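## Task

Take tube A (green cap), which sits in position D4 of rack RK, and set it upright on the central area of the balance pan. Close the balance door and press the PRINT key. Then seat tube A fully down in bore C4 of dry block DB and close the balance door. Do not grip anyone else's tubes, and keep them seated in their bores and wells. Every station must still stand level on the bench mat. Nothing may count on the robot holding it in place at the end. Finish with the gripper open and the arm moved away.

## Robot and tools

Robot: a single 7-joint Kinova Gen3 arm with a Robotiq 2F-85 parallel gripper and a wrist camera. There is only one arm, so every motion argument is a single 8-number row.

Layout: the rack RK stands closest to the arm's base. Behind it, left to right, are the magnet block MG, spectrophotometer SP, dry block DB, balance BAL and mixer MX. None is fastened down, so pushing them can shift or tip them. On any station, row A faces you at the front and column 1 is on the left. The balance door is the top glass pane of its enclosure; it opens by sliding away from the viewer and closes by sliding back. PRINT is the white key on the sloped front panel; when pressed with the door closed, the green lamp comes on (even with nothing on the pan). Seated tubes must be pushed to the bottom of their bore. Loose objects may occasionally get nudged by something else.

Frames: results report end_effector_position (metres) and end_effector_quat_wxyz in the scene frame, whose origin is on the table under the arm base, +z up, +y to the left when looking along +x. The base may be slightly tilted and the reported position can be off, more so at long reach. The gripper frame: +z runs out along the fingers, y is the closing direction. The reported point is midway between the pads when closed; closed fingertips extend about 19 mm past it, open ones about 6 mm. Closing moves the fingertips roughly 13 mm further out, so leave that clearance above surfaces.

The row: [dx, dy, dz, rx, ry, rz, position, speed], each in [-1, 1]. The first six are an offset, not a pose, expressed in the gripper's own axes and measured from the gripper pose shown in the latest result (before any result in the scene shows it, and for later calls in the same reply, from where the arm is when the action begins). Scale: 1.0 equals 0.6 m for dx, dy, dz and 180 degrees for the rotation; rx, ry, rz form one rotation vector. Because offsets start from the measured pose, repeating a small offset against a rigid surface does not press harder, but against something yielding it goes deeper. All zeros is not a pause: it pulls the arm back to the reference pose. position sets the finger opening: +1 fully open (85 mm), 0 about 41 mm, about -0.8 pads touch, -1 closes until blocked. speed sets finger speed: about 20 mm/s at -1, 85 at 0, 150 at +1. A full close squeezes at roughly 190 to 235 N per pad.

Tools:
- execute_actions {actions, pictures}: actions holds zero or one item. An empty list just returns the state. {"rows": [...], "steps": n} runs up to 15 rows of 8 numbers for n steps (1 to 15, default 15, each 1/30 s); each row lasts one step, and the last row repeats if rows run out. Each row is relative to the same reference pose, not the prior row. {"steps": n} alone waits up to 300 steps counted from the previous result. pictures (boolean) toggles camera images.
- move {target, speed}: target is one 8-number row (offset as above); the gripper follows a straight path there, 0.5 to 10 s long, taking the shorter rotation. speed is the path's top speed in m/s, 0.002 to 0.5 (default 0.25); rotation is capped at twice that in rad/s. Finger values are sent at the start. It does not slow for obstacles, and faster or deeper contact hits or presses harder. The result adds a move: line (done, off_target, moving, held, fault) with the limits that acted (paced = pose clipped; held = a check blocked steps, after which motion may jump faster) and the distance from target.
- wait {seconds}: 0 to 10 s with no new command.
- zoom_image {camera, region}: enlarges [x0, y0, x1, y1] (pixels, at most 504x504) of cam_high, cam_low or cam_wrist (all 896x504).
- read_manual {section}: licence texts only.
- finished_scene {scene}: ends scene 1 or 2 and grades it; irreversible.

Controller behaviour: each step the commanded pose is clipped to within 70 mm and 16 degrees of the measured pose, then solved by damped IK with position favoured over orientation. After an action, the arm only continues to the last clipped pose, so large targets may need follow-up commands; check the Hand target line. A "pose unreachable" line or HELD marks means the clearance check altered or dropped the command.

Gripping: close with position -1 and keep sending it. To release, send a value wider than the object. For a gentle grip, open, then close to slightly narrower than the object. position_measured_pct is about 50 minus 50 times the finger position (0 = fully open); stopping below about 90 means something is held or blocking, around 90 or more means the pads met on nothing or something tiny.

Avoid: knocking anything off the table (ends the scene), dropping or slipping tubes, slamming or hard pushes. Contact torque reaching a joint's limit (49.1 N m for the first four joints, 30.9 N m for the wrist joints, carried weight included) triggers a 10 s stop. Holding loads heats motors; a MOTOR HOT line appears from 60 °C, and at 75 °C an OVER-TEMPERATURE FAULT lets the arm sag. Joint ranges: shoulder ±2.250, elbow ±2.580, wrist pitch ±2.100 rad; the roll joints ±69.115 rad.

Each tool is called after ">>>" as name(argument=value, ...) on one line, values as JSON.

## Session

>>> execute_actions(actions=[])

Scene clock: 0.00 s of 12600.00 s.
end_effector_position=(+0.2623, -0.3079, +0.3676) position_measured_pct=0.0 end_effector_quat_wxyz=(+0.055, +0.732, +0.679, -0.014)
Joint positions: [0.648 0.182 0.162 1.753 0.004 1.102 0.721]
Joint velocities: [ 0.     0.     0.     0.001 -0.002 -0.    -0.   ]
Motor temperatures (°C, as the motors report them): [30 33 27 34 33 36 40]
Hand target: +0.262, -0.308, +0.368; +0.055, +0.732, +0.679, -0.014

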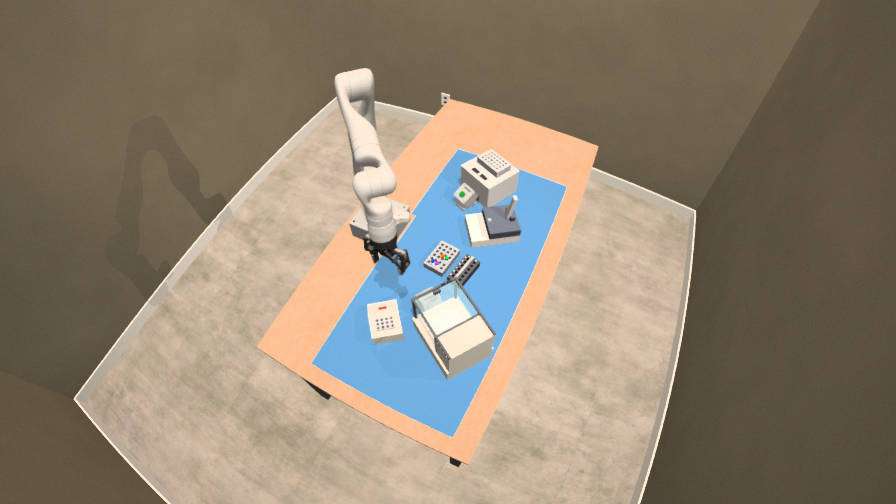

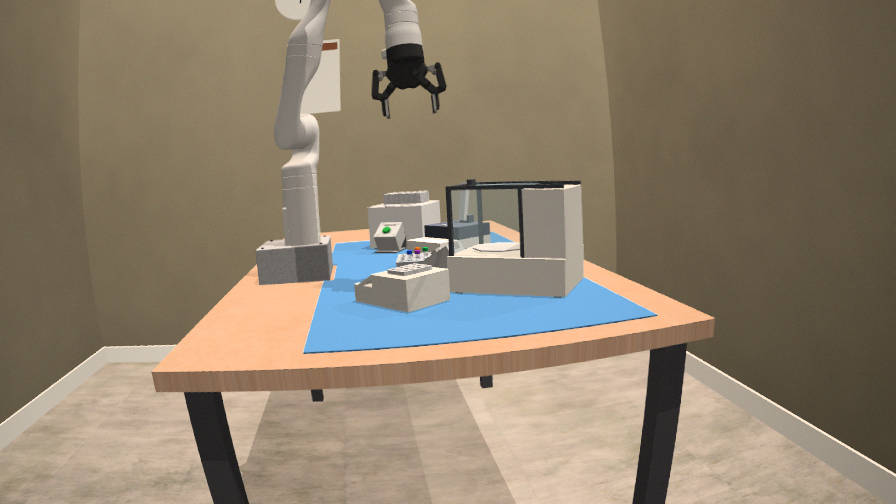

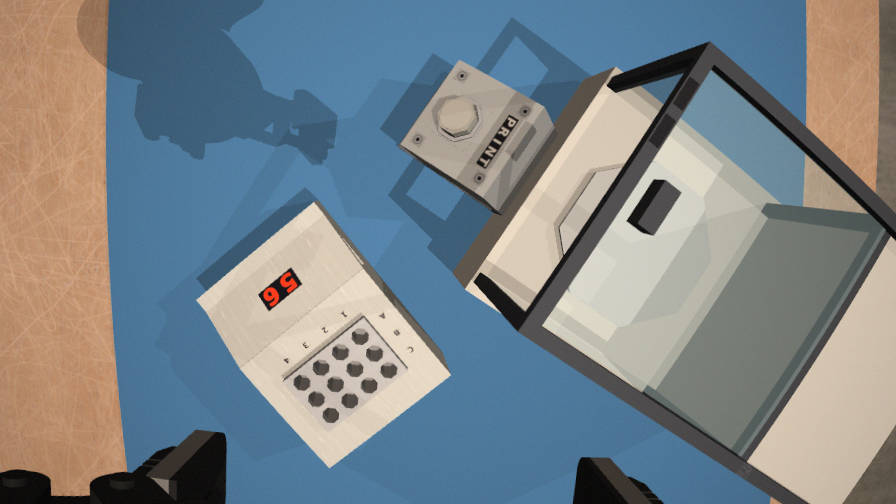

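>>> move(target=[0.114,0.191,0.114,0.044,-0.003,0.681,-0.15,0], speed=0.2)

Scene clock: 39.67 s of 12600.00 s.
end_effector_position=(+0.3850, -0.2553, +0.3004) position_measured_pct=57.5 end_effector_quat_wxyz=(+0.000, +0.948, -0.318, -0.000)
Joint positions: [ 0.216  0.483  0.486  1.604 -0.242  1.118 -1.464]
Joint velocities: [-0.003  0.002  0.001 -0.002  0.002 -0.    -0.008]
Motor temperatures (°C, as the motors report them): [30 33 27 34 33 36 40]
Hand target: +0.385, -0.255, +0.300; +0.000, +0.948, -0.318, -0.000
Off the commanded pose: 0.000 m, 0 deg.
move: done

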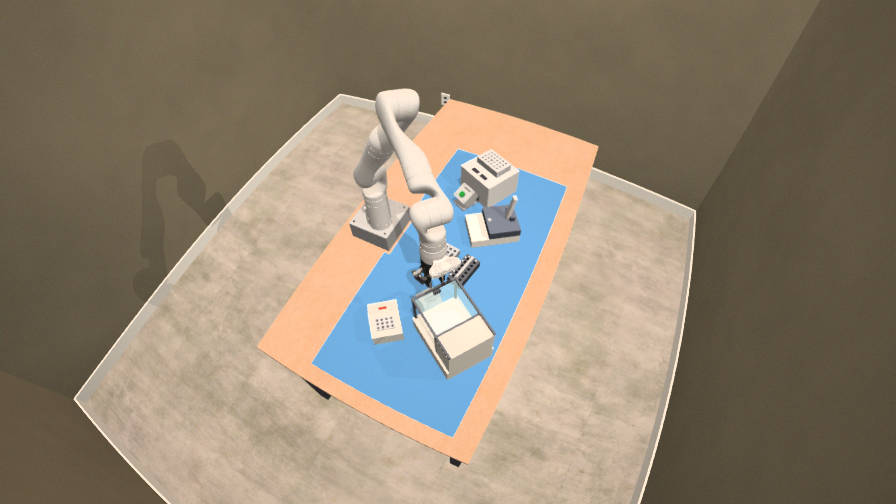

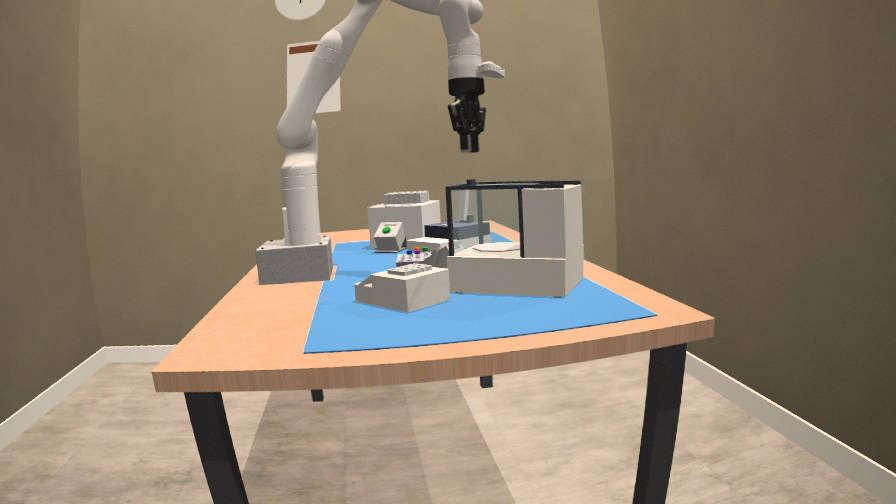

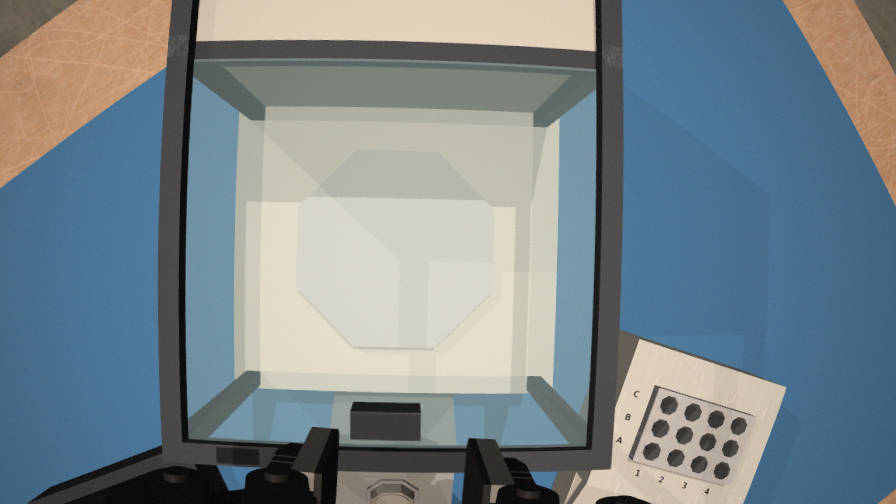

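>>> move(target=[0,-0.009,0.067,0,0,0,-0.15,0], speed=0.08)

Scene clock: 47.03 s of 12600.00 s.
end_effector_position=(+0.3883, -0.2510, +0.2604) position_measured_pct=57.5 end_effector_quat_wxyz=(+0.000, +0.948, -0.318, -0.000)
Joint positions: [ 0.219  0.532  0.465  1.668 -0.271  1.009 -1.45 ]
Joint velocities: [ 0.001  0.003 -0.002  0.002 -0.    -0.002  0.001]
Motor temperatures (°C, as the motors report them): [30 33 27 34 33 36 40]
Hand target: +0.388, -0.251, +0.260; +0.000, +0.948, -0.318, -0.000
Off the commanded pose: 0.000 m, 0 deg.
move: done

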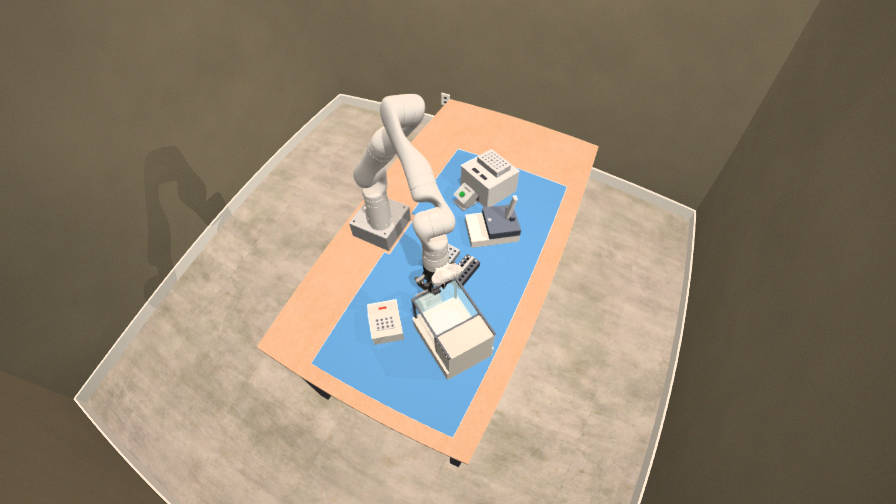

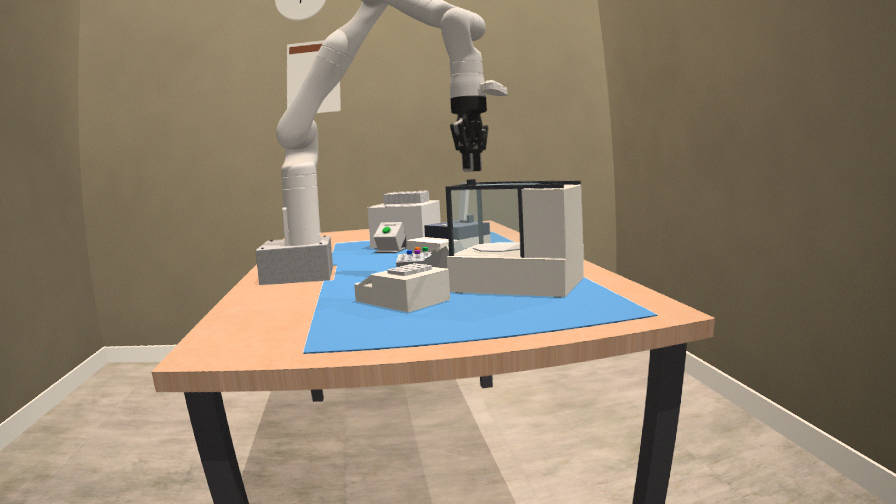

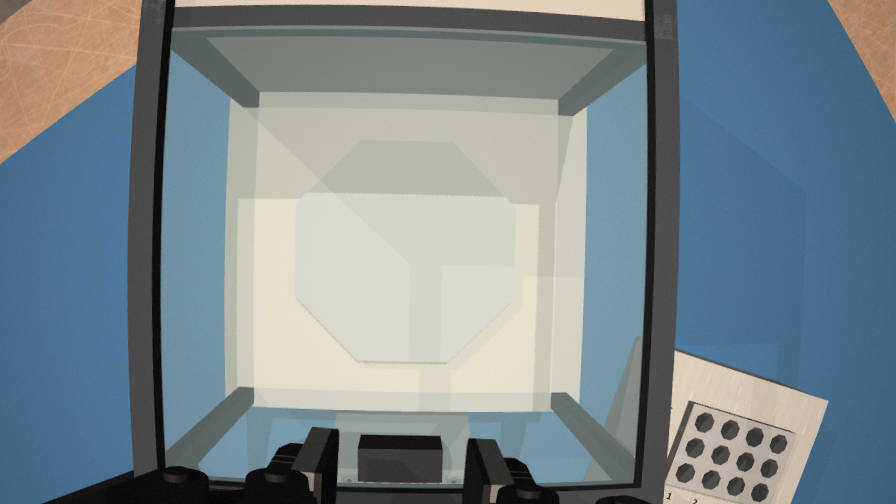

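>>> move(target=[0.008,0,0.039,0,0,0,-0.15,0], speed=0.04)

>>> execute_actions(actions=[{"rows":[[0,0,0,0,0,0,-0.5,-0.5]],"steps":15}])

Scene clock: 57.17 s of 12600.00 s.
end_effector_position=(+0.3922, -0.2539, +0.2372) position_measured_pct=57.5 end_effector_quat_wxyz=(+0.000, +0.948, -0.318, -0.000)
Joint positions: [ 0.233  0.573  0.45   1.684 -0.292  0.954 -1.433]
Joint velocities: [ 0.002  0.004  0.     0.001 -0.002 -0.003  0.001]
Motor temperatures (°C, as the motors report them): [30 33 27 34 33 36 40]
Hand target: +0.392, -0.254, +0.237; +0.000, +0.948, -0.318, -0.000
Off the commanded pose: 0.000 m, 0 deg.
move: done

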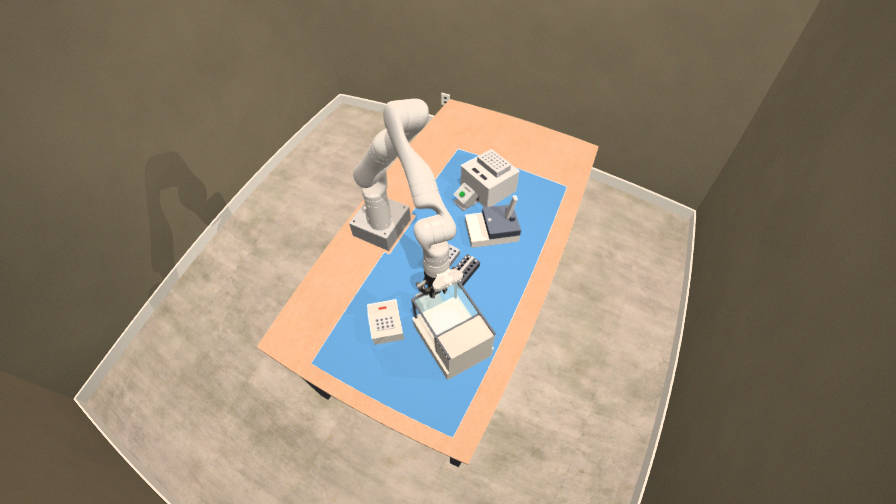

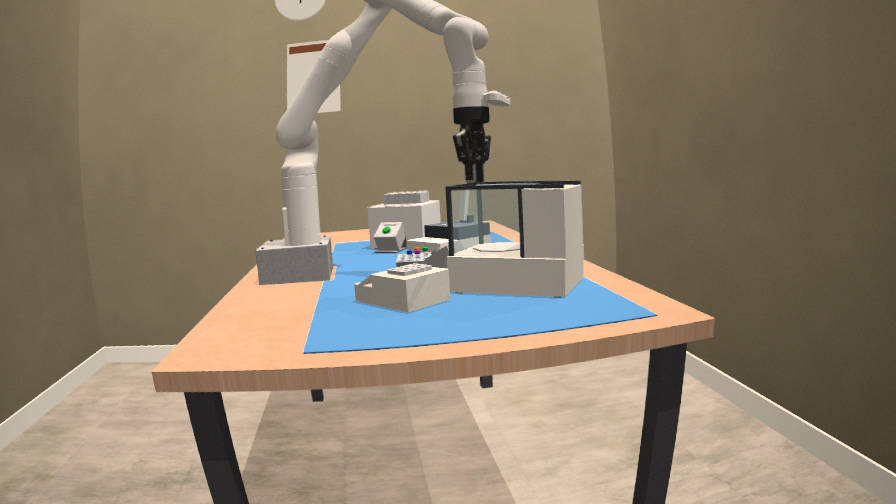

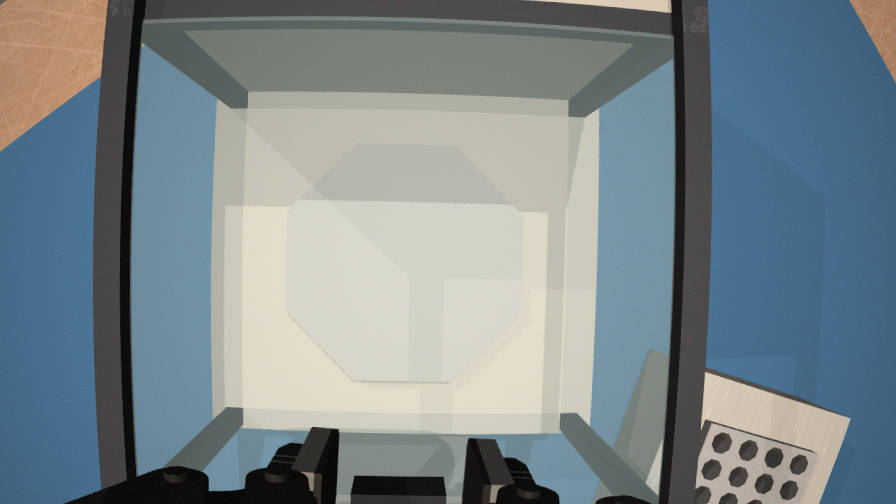

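Scene clock: 57.67 s of 12600.00 s.
end_effector_position=(+0.3922, -0.2539, +0.2376) position_measured_pct=70.2 end_effector_quat_wxyz=(+0.000, +0.948, -0.318, +0.000)
Joint positions: [ 0.233  0.573  0.45   1.684 -0.292  0.955 -1.433]
Joint velocities: [-0.    -0.     0.     0.001  0.002  0.001  0.001]
Motor temperatures (°C, as the motors report them): [30 33 27 34 33 36 40]
Hand target: +0.392, -0.254, +0.237; +0.000, +0.948, -0.318, -0.000
Off the commanded pose: 0.000 m, 0 deg.
Steps of this call (steps 1 to 15: all 15 steps of this action). Readings (end_effector_position | what the end effector reports):
1: (+0.3922, -0.2539, +0.2372) | position_measured_pct=57.5
2: (+0.3922, -0.2539, +0.2372) | position_measured_pct=57.9
4: (+0.3922, -0.2539, +0.2372) | position_measured_pct=60.3
8: (+0.3923, -0.2538, +0.2374) | position_measured_pct=67.1
15: the state above

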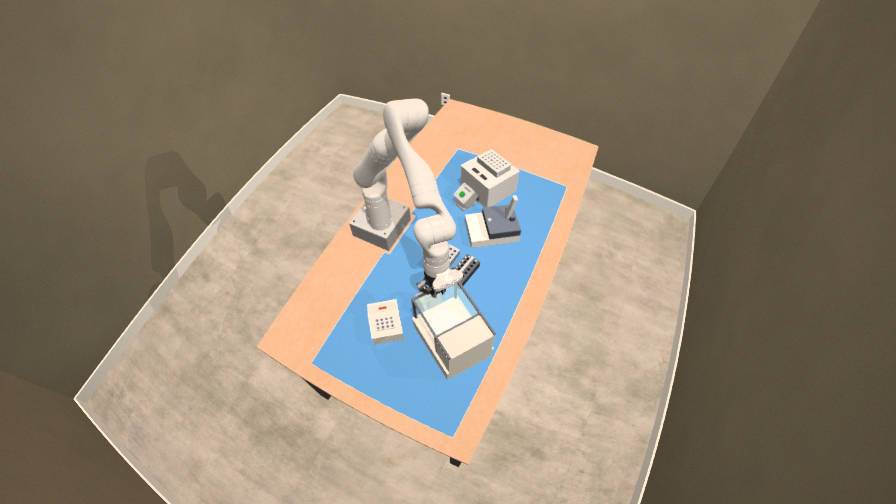

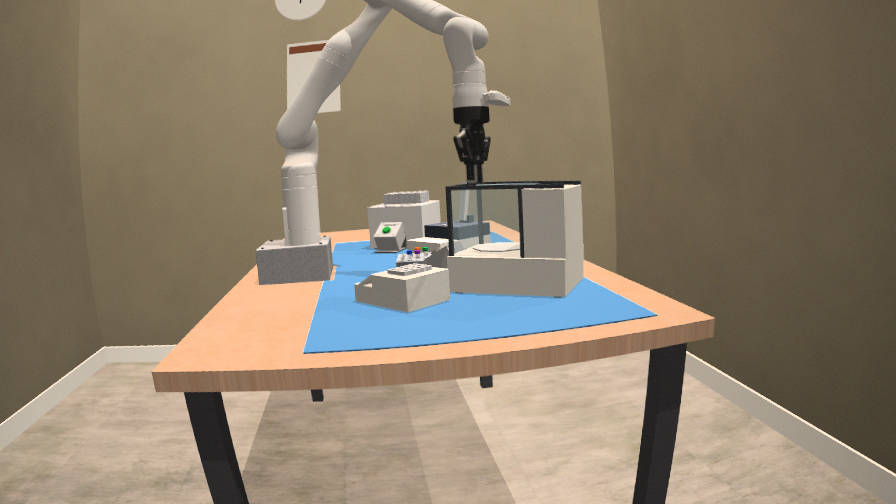

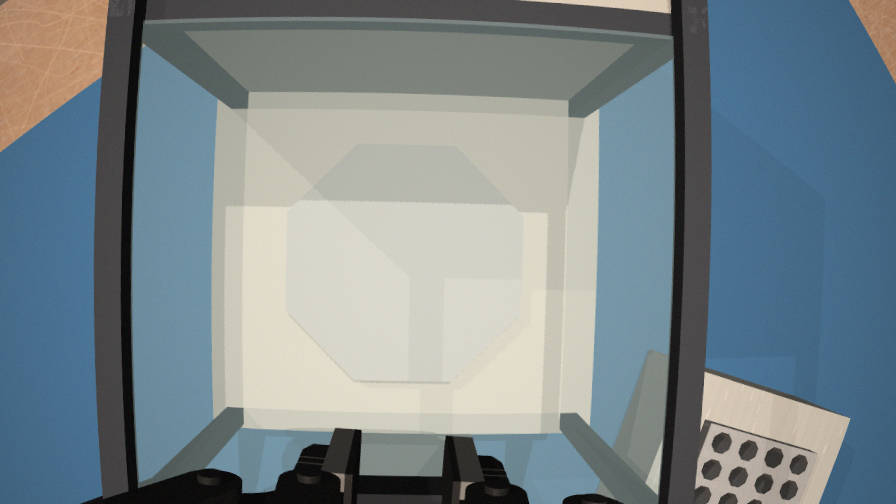

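>>> move(target=[0.1,0,0,0,0,0,-0.5,0], speed=0.05)

Scene clock: 64.77 s of 12600.00 s.
end_effector_position=(+0.4415, -0.2873, +0.2379) position_measured_pct=70.2 end_effector_quat_wxyz=(-0.002, +0.949, -0.316, +0.000)
Joint positions: [ 0.285  0.691  0.438  1.458 -0.317  1.066 -1.432]
Joint velocities: [ 0.001  0.005  0.003 -0.007 -0.002  0.003  0.002]
Motor temperatures (°C, as the motors report them): [30 33 27 34 33 36 40]
Hand target: +0.440, -0.290, +0.238; +0.000, +0.948, -0.318, +0.000
Off the commanded pose: 0.003 m, 0 deg.
move: done

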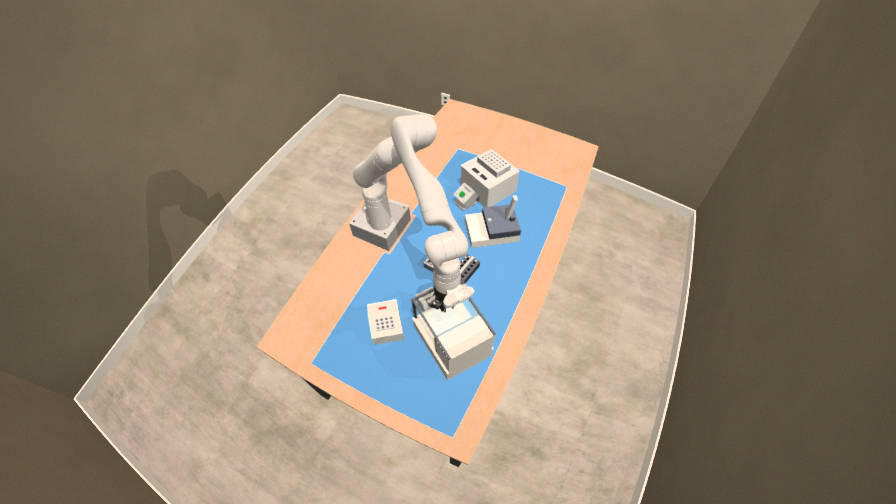

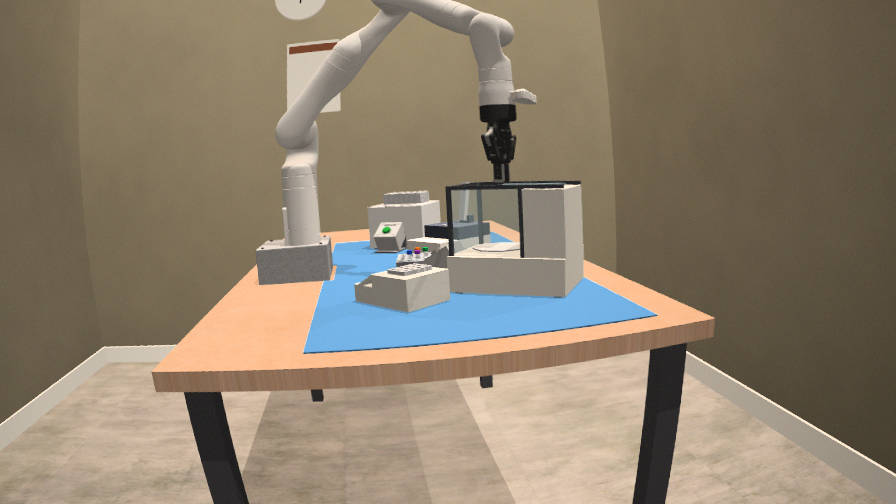

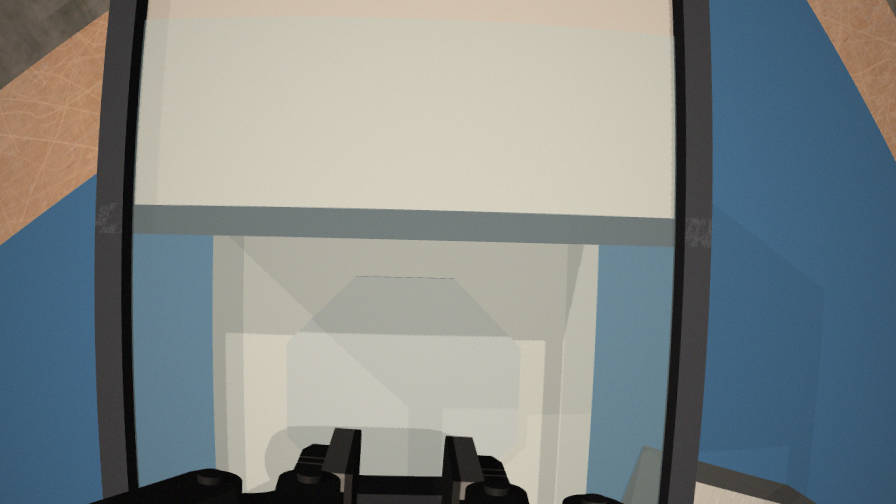

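>>> move(target=[0.099,-0.005,0,0,0,-0.015,-0.5,0], speed=0.05)

>>> execute_actions(actions=[{"rows":[[0,0,0,0,0,0,-0.15,0]],"steps":12}], pictures=false)

Scene clock: 72.37 s of 12600.00 s.
end_effector_position=(+0.4910, -0.3194, +0.2381) position_measured_pct=70.6 end_effector_quat_wxyz=(-0.002, +0.956, -0.294, +0.000)
Joint positions: [ 0.34   0.818  0.419  1.198 -0.328  1.194 -1.414]
Joint velocities: [ 0.002  0.005 -0.001 -0.011 -0.002  0.004 -0.   ]
Motor temperatures (°C, as the motors report them): [30 33 27 34 33 36 40]
Hand target: +0.491, -0.320, +0.238; -0.002, +0.956, -0.294, +0.000
Off the commanded pose: 0.001 m, 0 deg.
move: done

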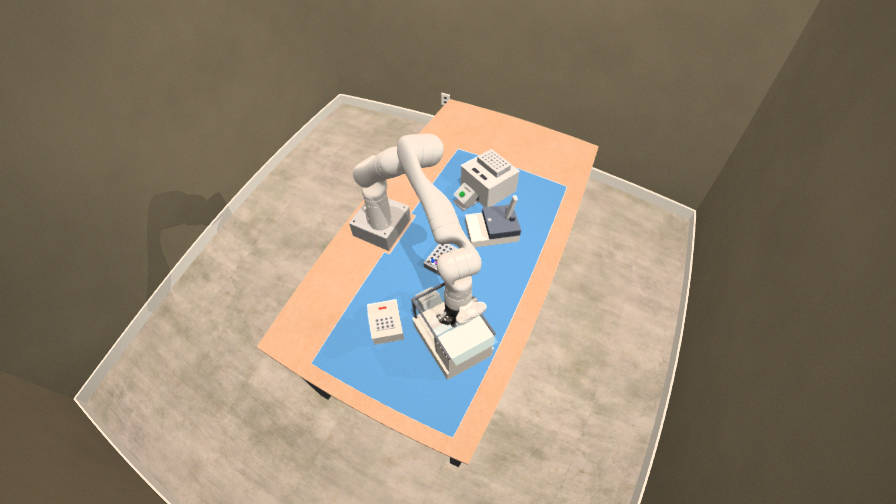

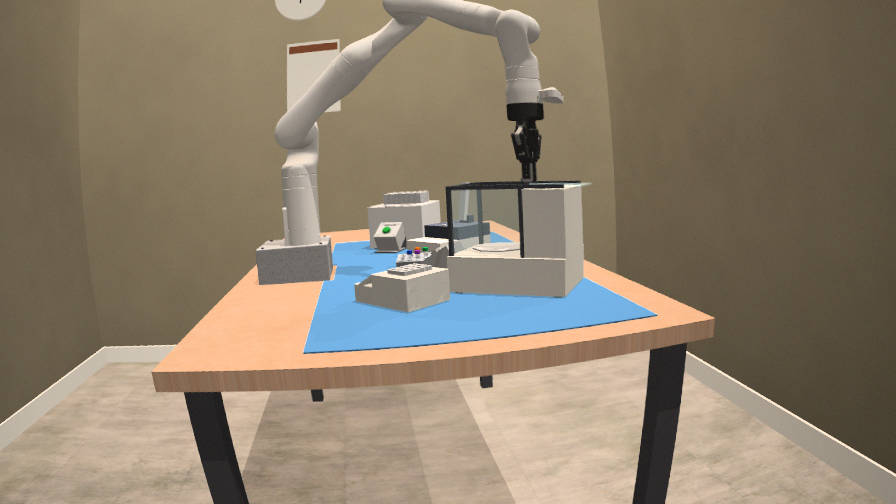

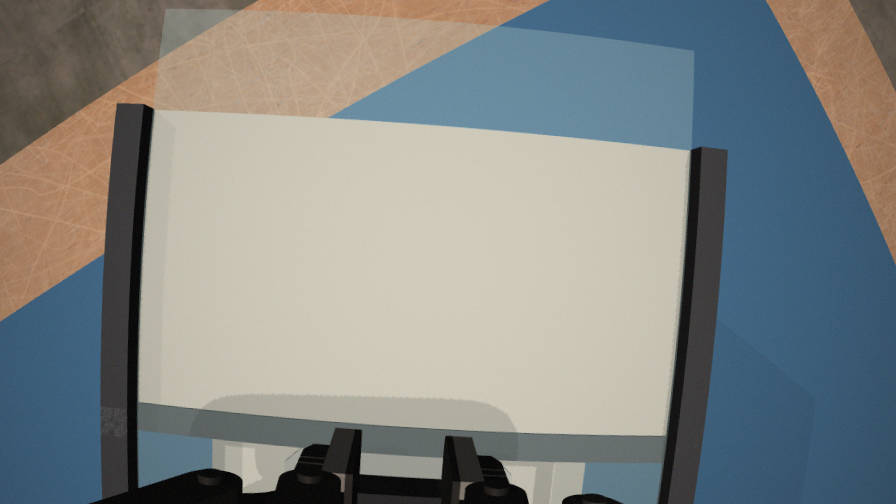

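Scene clock: 72.77 s of 12600.00 s.
end_effector_position=(+0.4910, -0.3194, +0.2381) position_measured_pct=57.5 end_effector_quat_wxyz=(-0.002, +0.956, -0.294, +0.000)
Joint positions: [ 0.34   0.818  0.419  1.198 -0.328  1.194 -1.414]
Joint velocities: [ 0.    -0.     0.     0.     0.    -0.    -0.001]
Motor temperatures (°C, as the motors report them): [30 33 27 34 33 36 40]
Hand target: +0.491, -0.319, +0.238; -0.002, +0.956, -0.294, +0.000
Off the commanded pose: 0.000 m, 0 deg.
Steps of this call (steps 1 to 12: all 12 steps of this action). Readings (end_effector_position | what the end effector reports):
1: (+0.4911, -0.3194, +0.2382) | position_measured_pct=70.6
2: (+0.4910, -0.3193, +0.2381) | position_measured_pct=70.2
4: (+0.4909, -0.3192, +0.2378) | position_measured_pct=66.3
8: (+0.4910, -0.3194, +0.2381) | position_measured_pct=58.3
12: the state above

>>> move(target=[0,0,-0.1,0,0,0,-0.15,0], speed=0.12)

>>> move(target=[-0.468,-0.123,0,0,0,0,-0.15,0], speed=0.22)

Scene clock: 90.93 s of 12600.00 s.
end_effector_position=(+0.4909, -0.3195, +0.2980) position_measured_pct=57.5 end_effector_quat_wxyz=(-0.002, +0.956, -0.294, +0.000)
Joint positions: [ 0.342  0.766  0.436  1.096 -0.309  1.343 -1.436]
Joint velocities: [ 0.    -0.    -0.    -0.005 -0.001  0.003 -0.001]
Motor temperatures (°C, as the motors report them): [30 34 27 34 33 36 40]
Hand target: +0.491, -0.320, +0.298; -0.002, +0.956, -0.294, +0.000
Off the commanded pose: 0.000 m, 0 deg.
move: done

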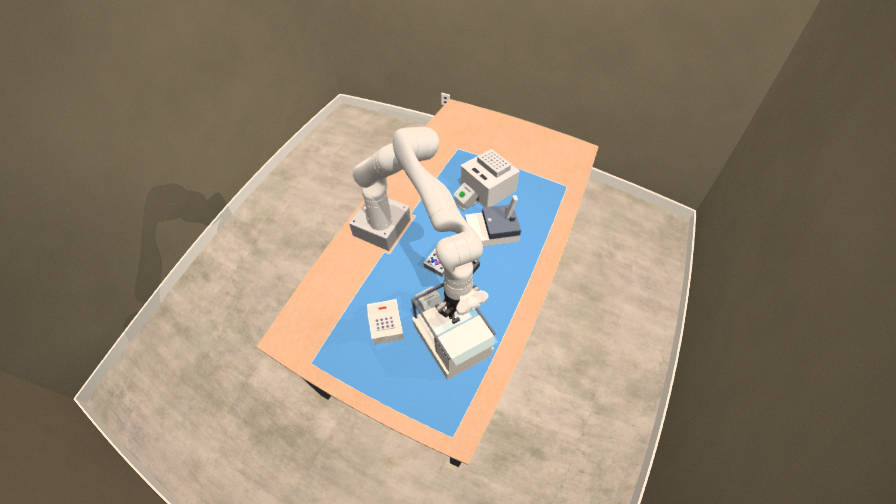

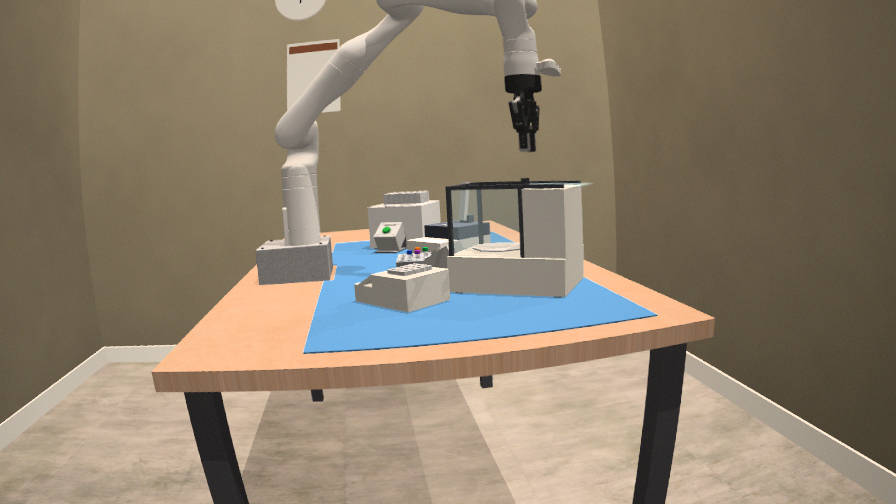

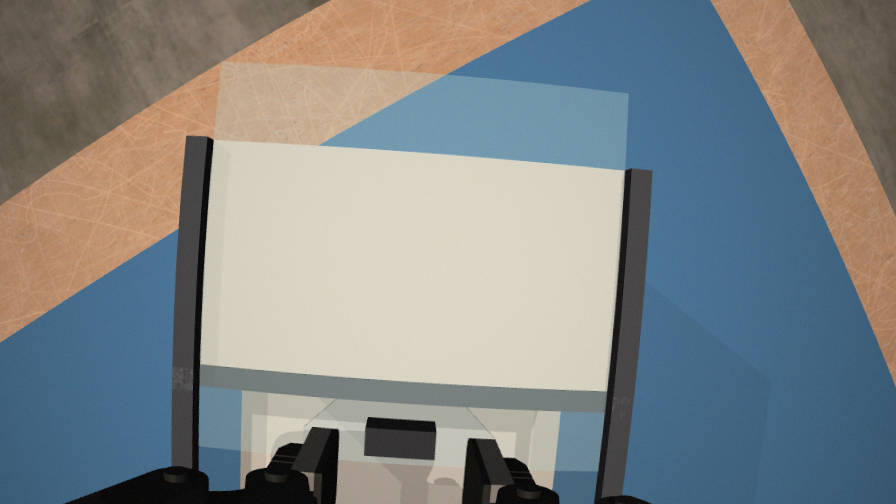

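Scene clock: 92.87 s of 12600.00 s.
end_effector_position=(+0.2988, -0.1017, +0.2975) position_measured_pct=57.5 end_effector_quat_wxyz=(-0.002, +0.956, -0.294, -0.001)
Joint positions: [-0.122  0.148  0.437  2.056 -0.081  0.956 -1.818]
Joint velocities: [-0.005 -0.006 -0.004  0.002  0.002 -0.001 -0.004]
Motor temperatures (°C, as the motors report them): [30 34 27 34 33 36 40]
Hand target: +0.299, -0.101, +0.298; -0.002, +0.956, -0.294, -0.000
Off the commanded pose: 0.002 m, 0 deg.
move: done

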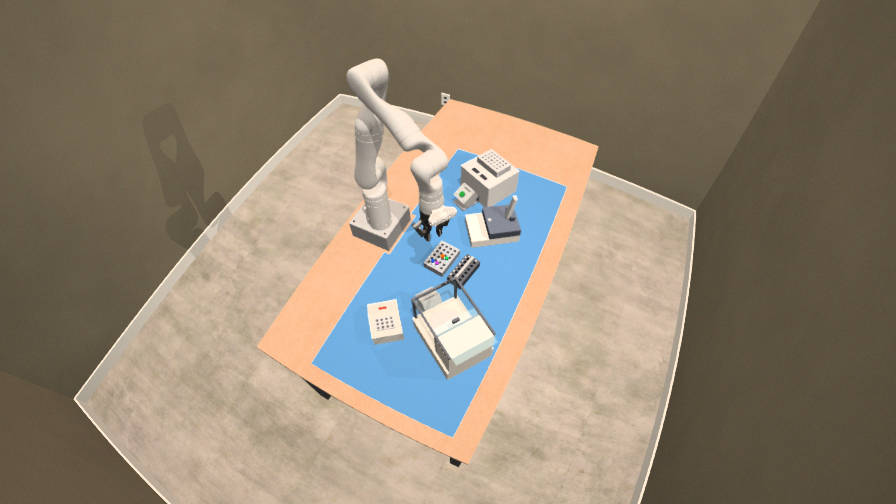

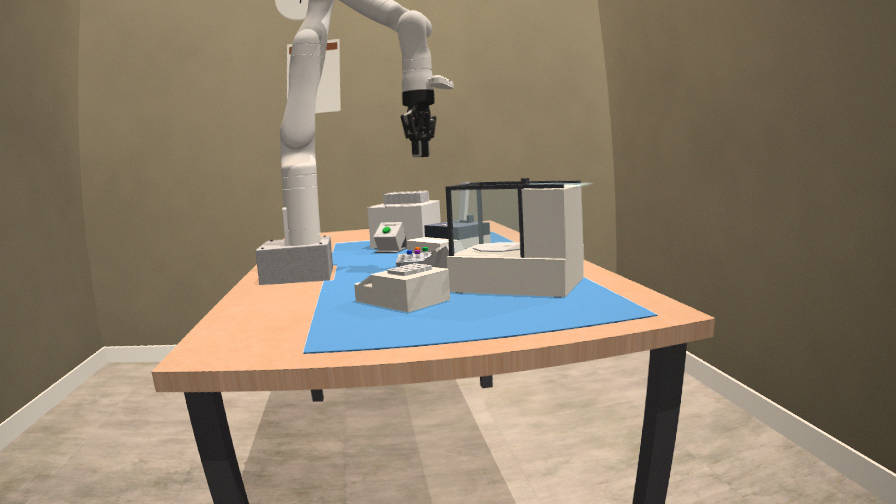

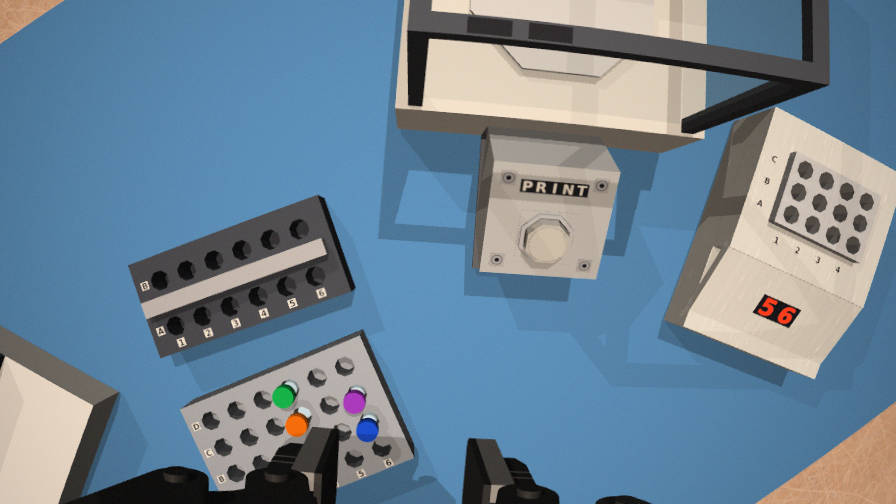

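>>> move(target=[-0.036,-0.104,0.229,0,0,-0.14,-0.4,0], speed=0.15)

Scene clock: 113.80 s of 12600.00 s.
end_effector_position=(+0.3161, -0.0379, +0.1608) position_measured_pct=69.8 end_effector_quat_wxyz=(-0.002, +0.997, -0.079, +0.000)
Joint positions: [-0.112  0.451  0.214  2.249 -0.217  0.462 -1.459]
Joint velocities: [ 0.003  0.007 -0.001 -0.003 -0.001 -0.003  0.003]
Motor temperatures (°C, as the motors report them): [30 34 27 34 33 36 40]
Hand target: +0.316, -0.038, +0.161; -0.001, +0.997, -0.079, -0.000
Off the commanded pose: 0.001 m, 0 deg.
move: done

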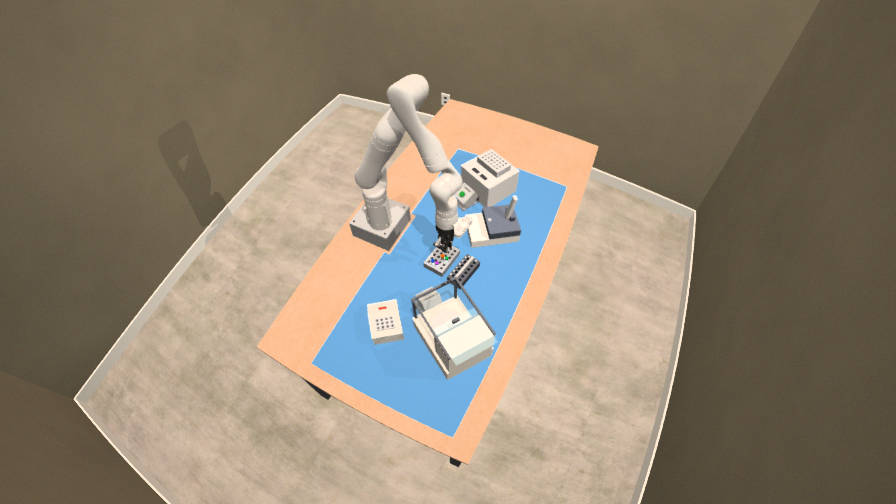

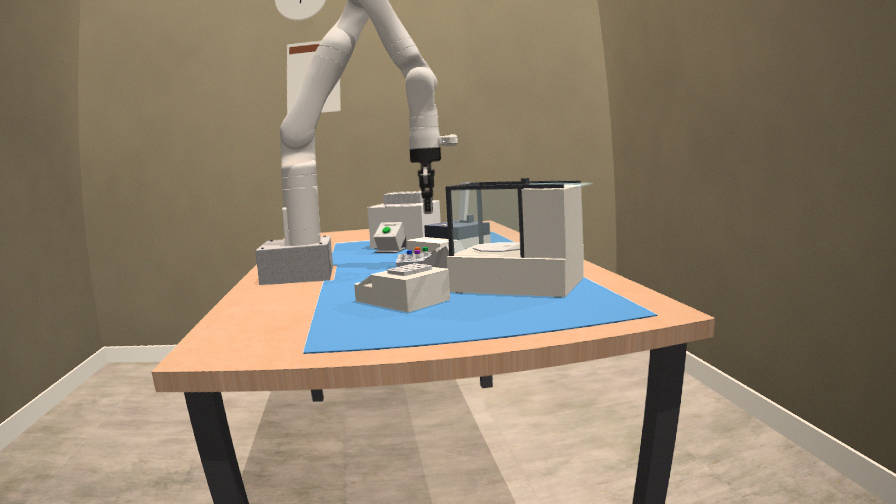

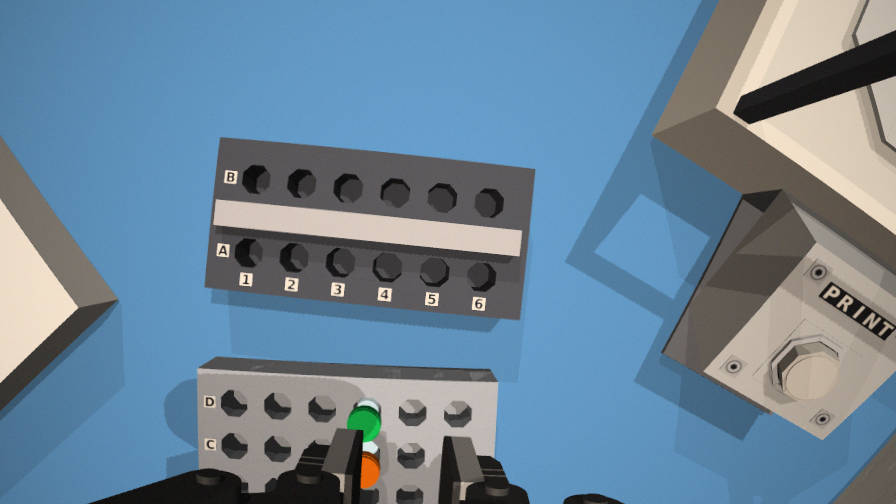

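>>> move(target=[0,-0.024,0.1,0,0,0,-0.4,0], speed=0.06)

Scene clock: 122.77 s of 12600.00 s.
end_effector_position=(+0.3186, -0.0237, +0.1012) position_measured_pct=69.8 end_effector_quat_wxyz=(-0.001, +0.997, -0.079, +0.000)
Joint positions: [-0.081  0.621  0.117  2.284 -0.291  0.252 -1.439]
Joint velocities: [ 0.002  0.007 -0.002  0.001 -0.    -0.004  0.003]
Motor temperatures (°C, as the motors report them): [30 34 27 34 33 36 40]
Hand target: +0.318, -0.024, +0.101; -0.001, +0.997, -0.079, +0.000
Off the commanded pose: 0.000 m, 0 deg.
move: done

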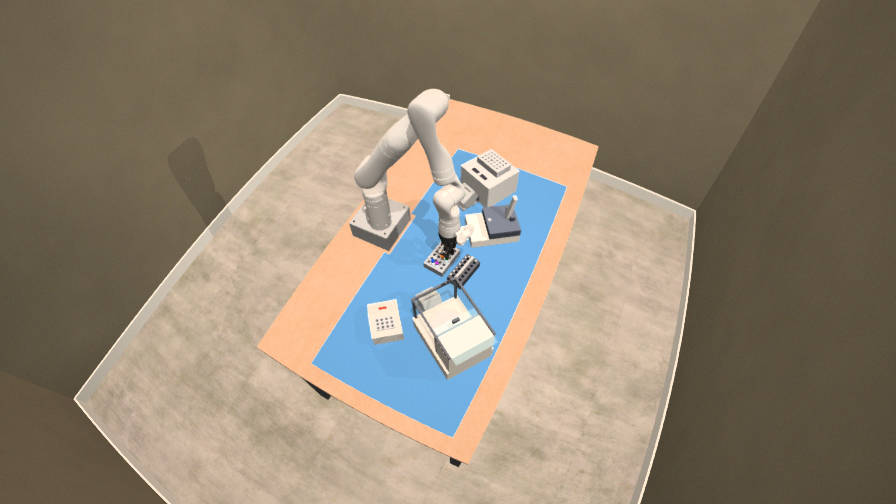

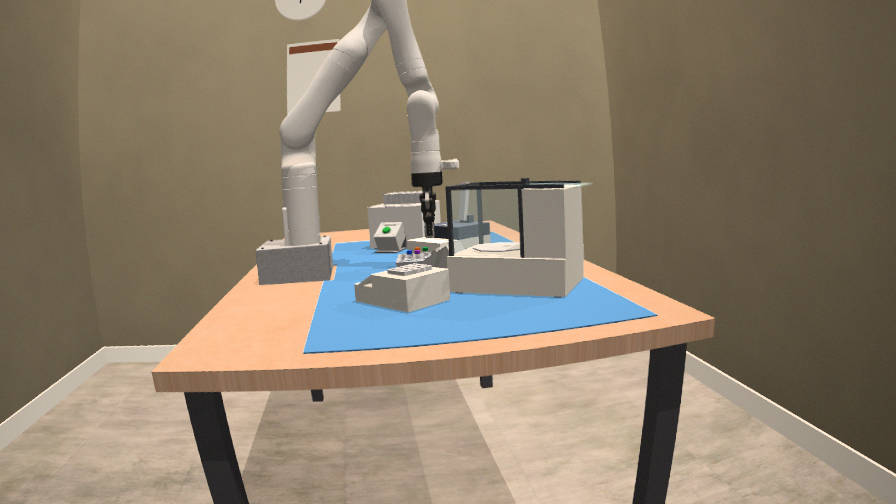

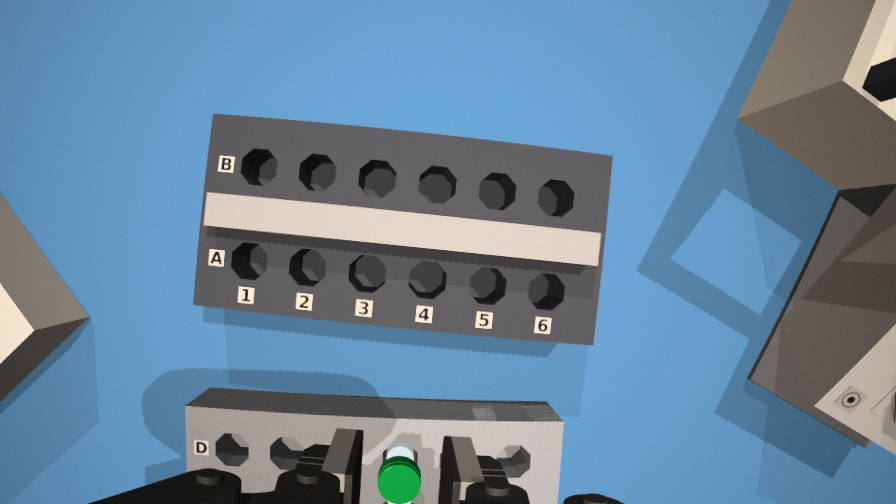

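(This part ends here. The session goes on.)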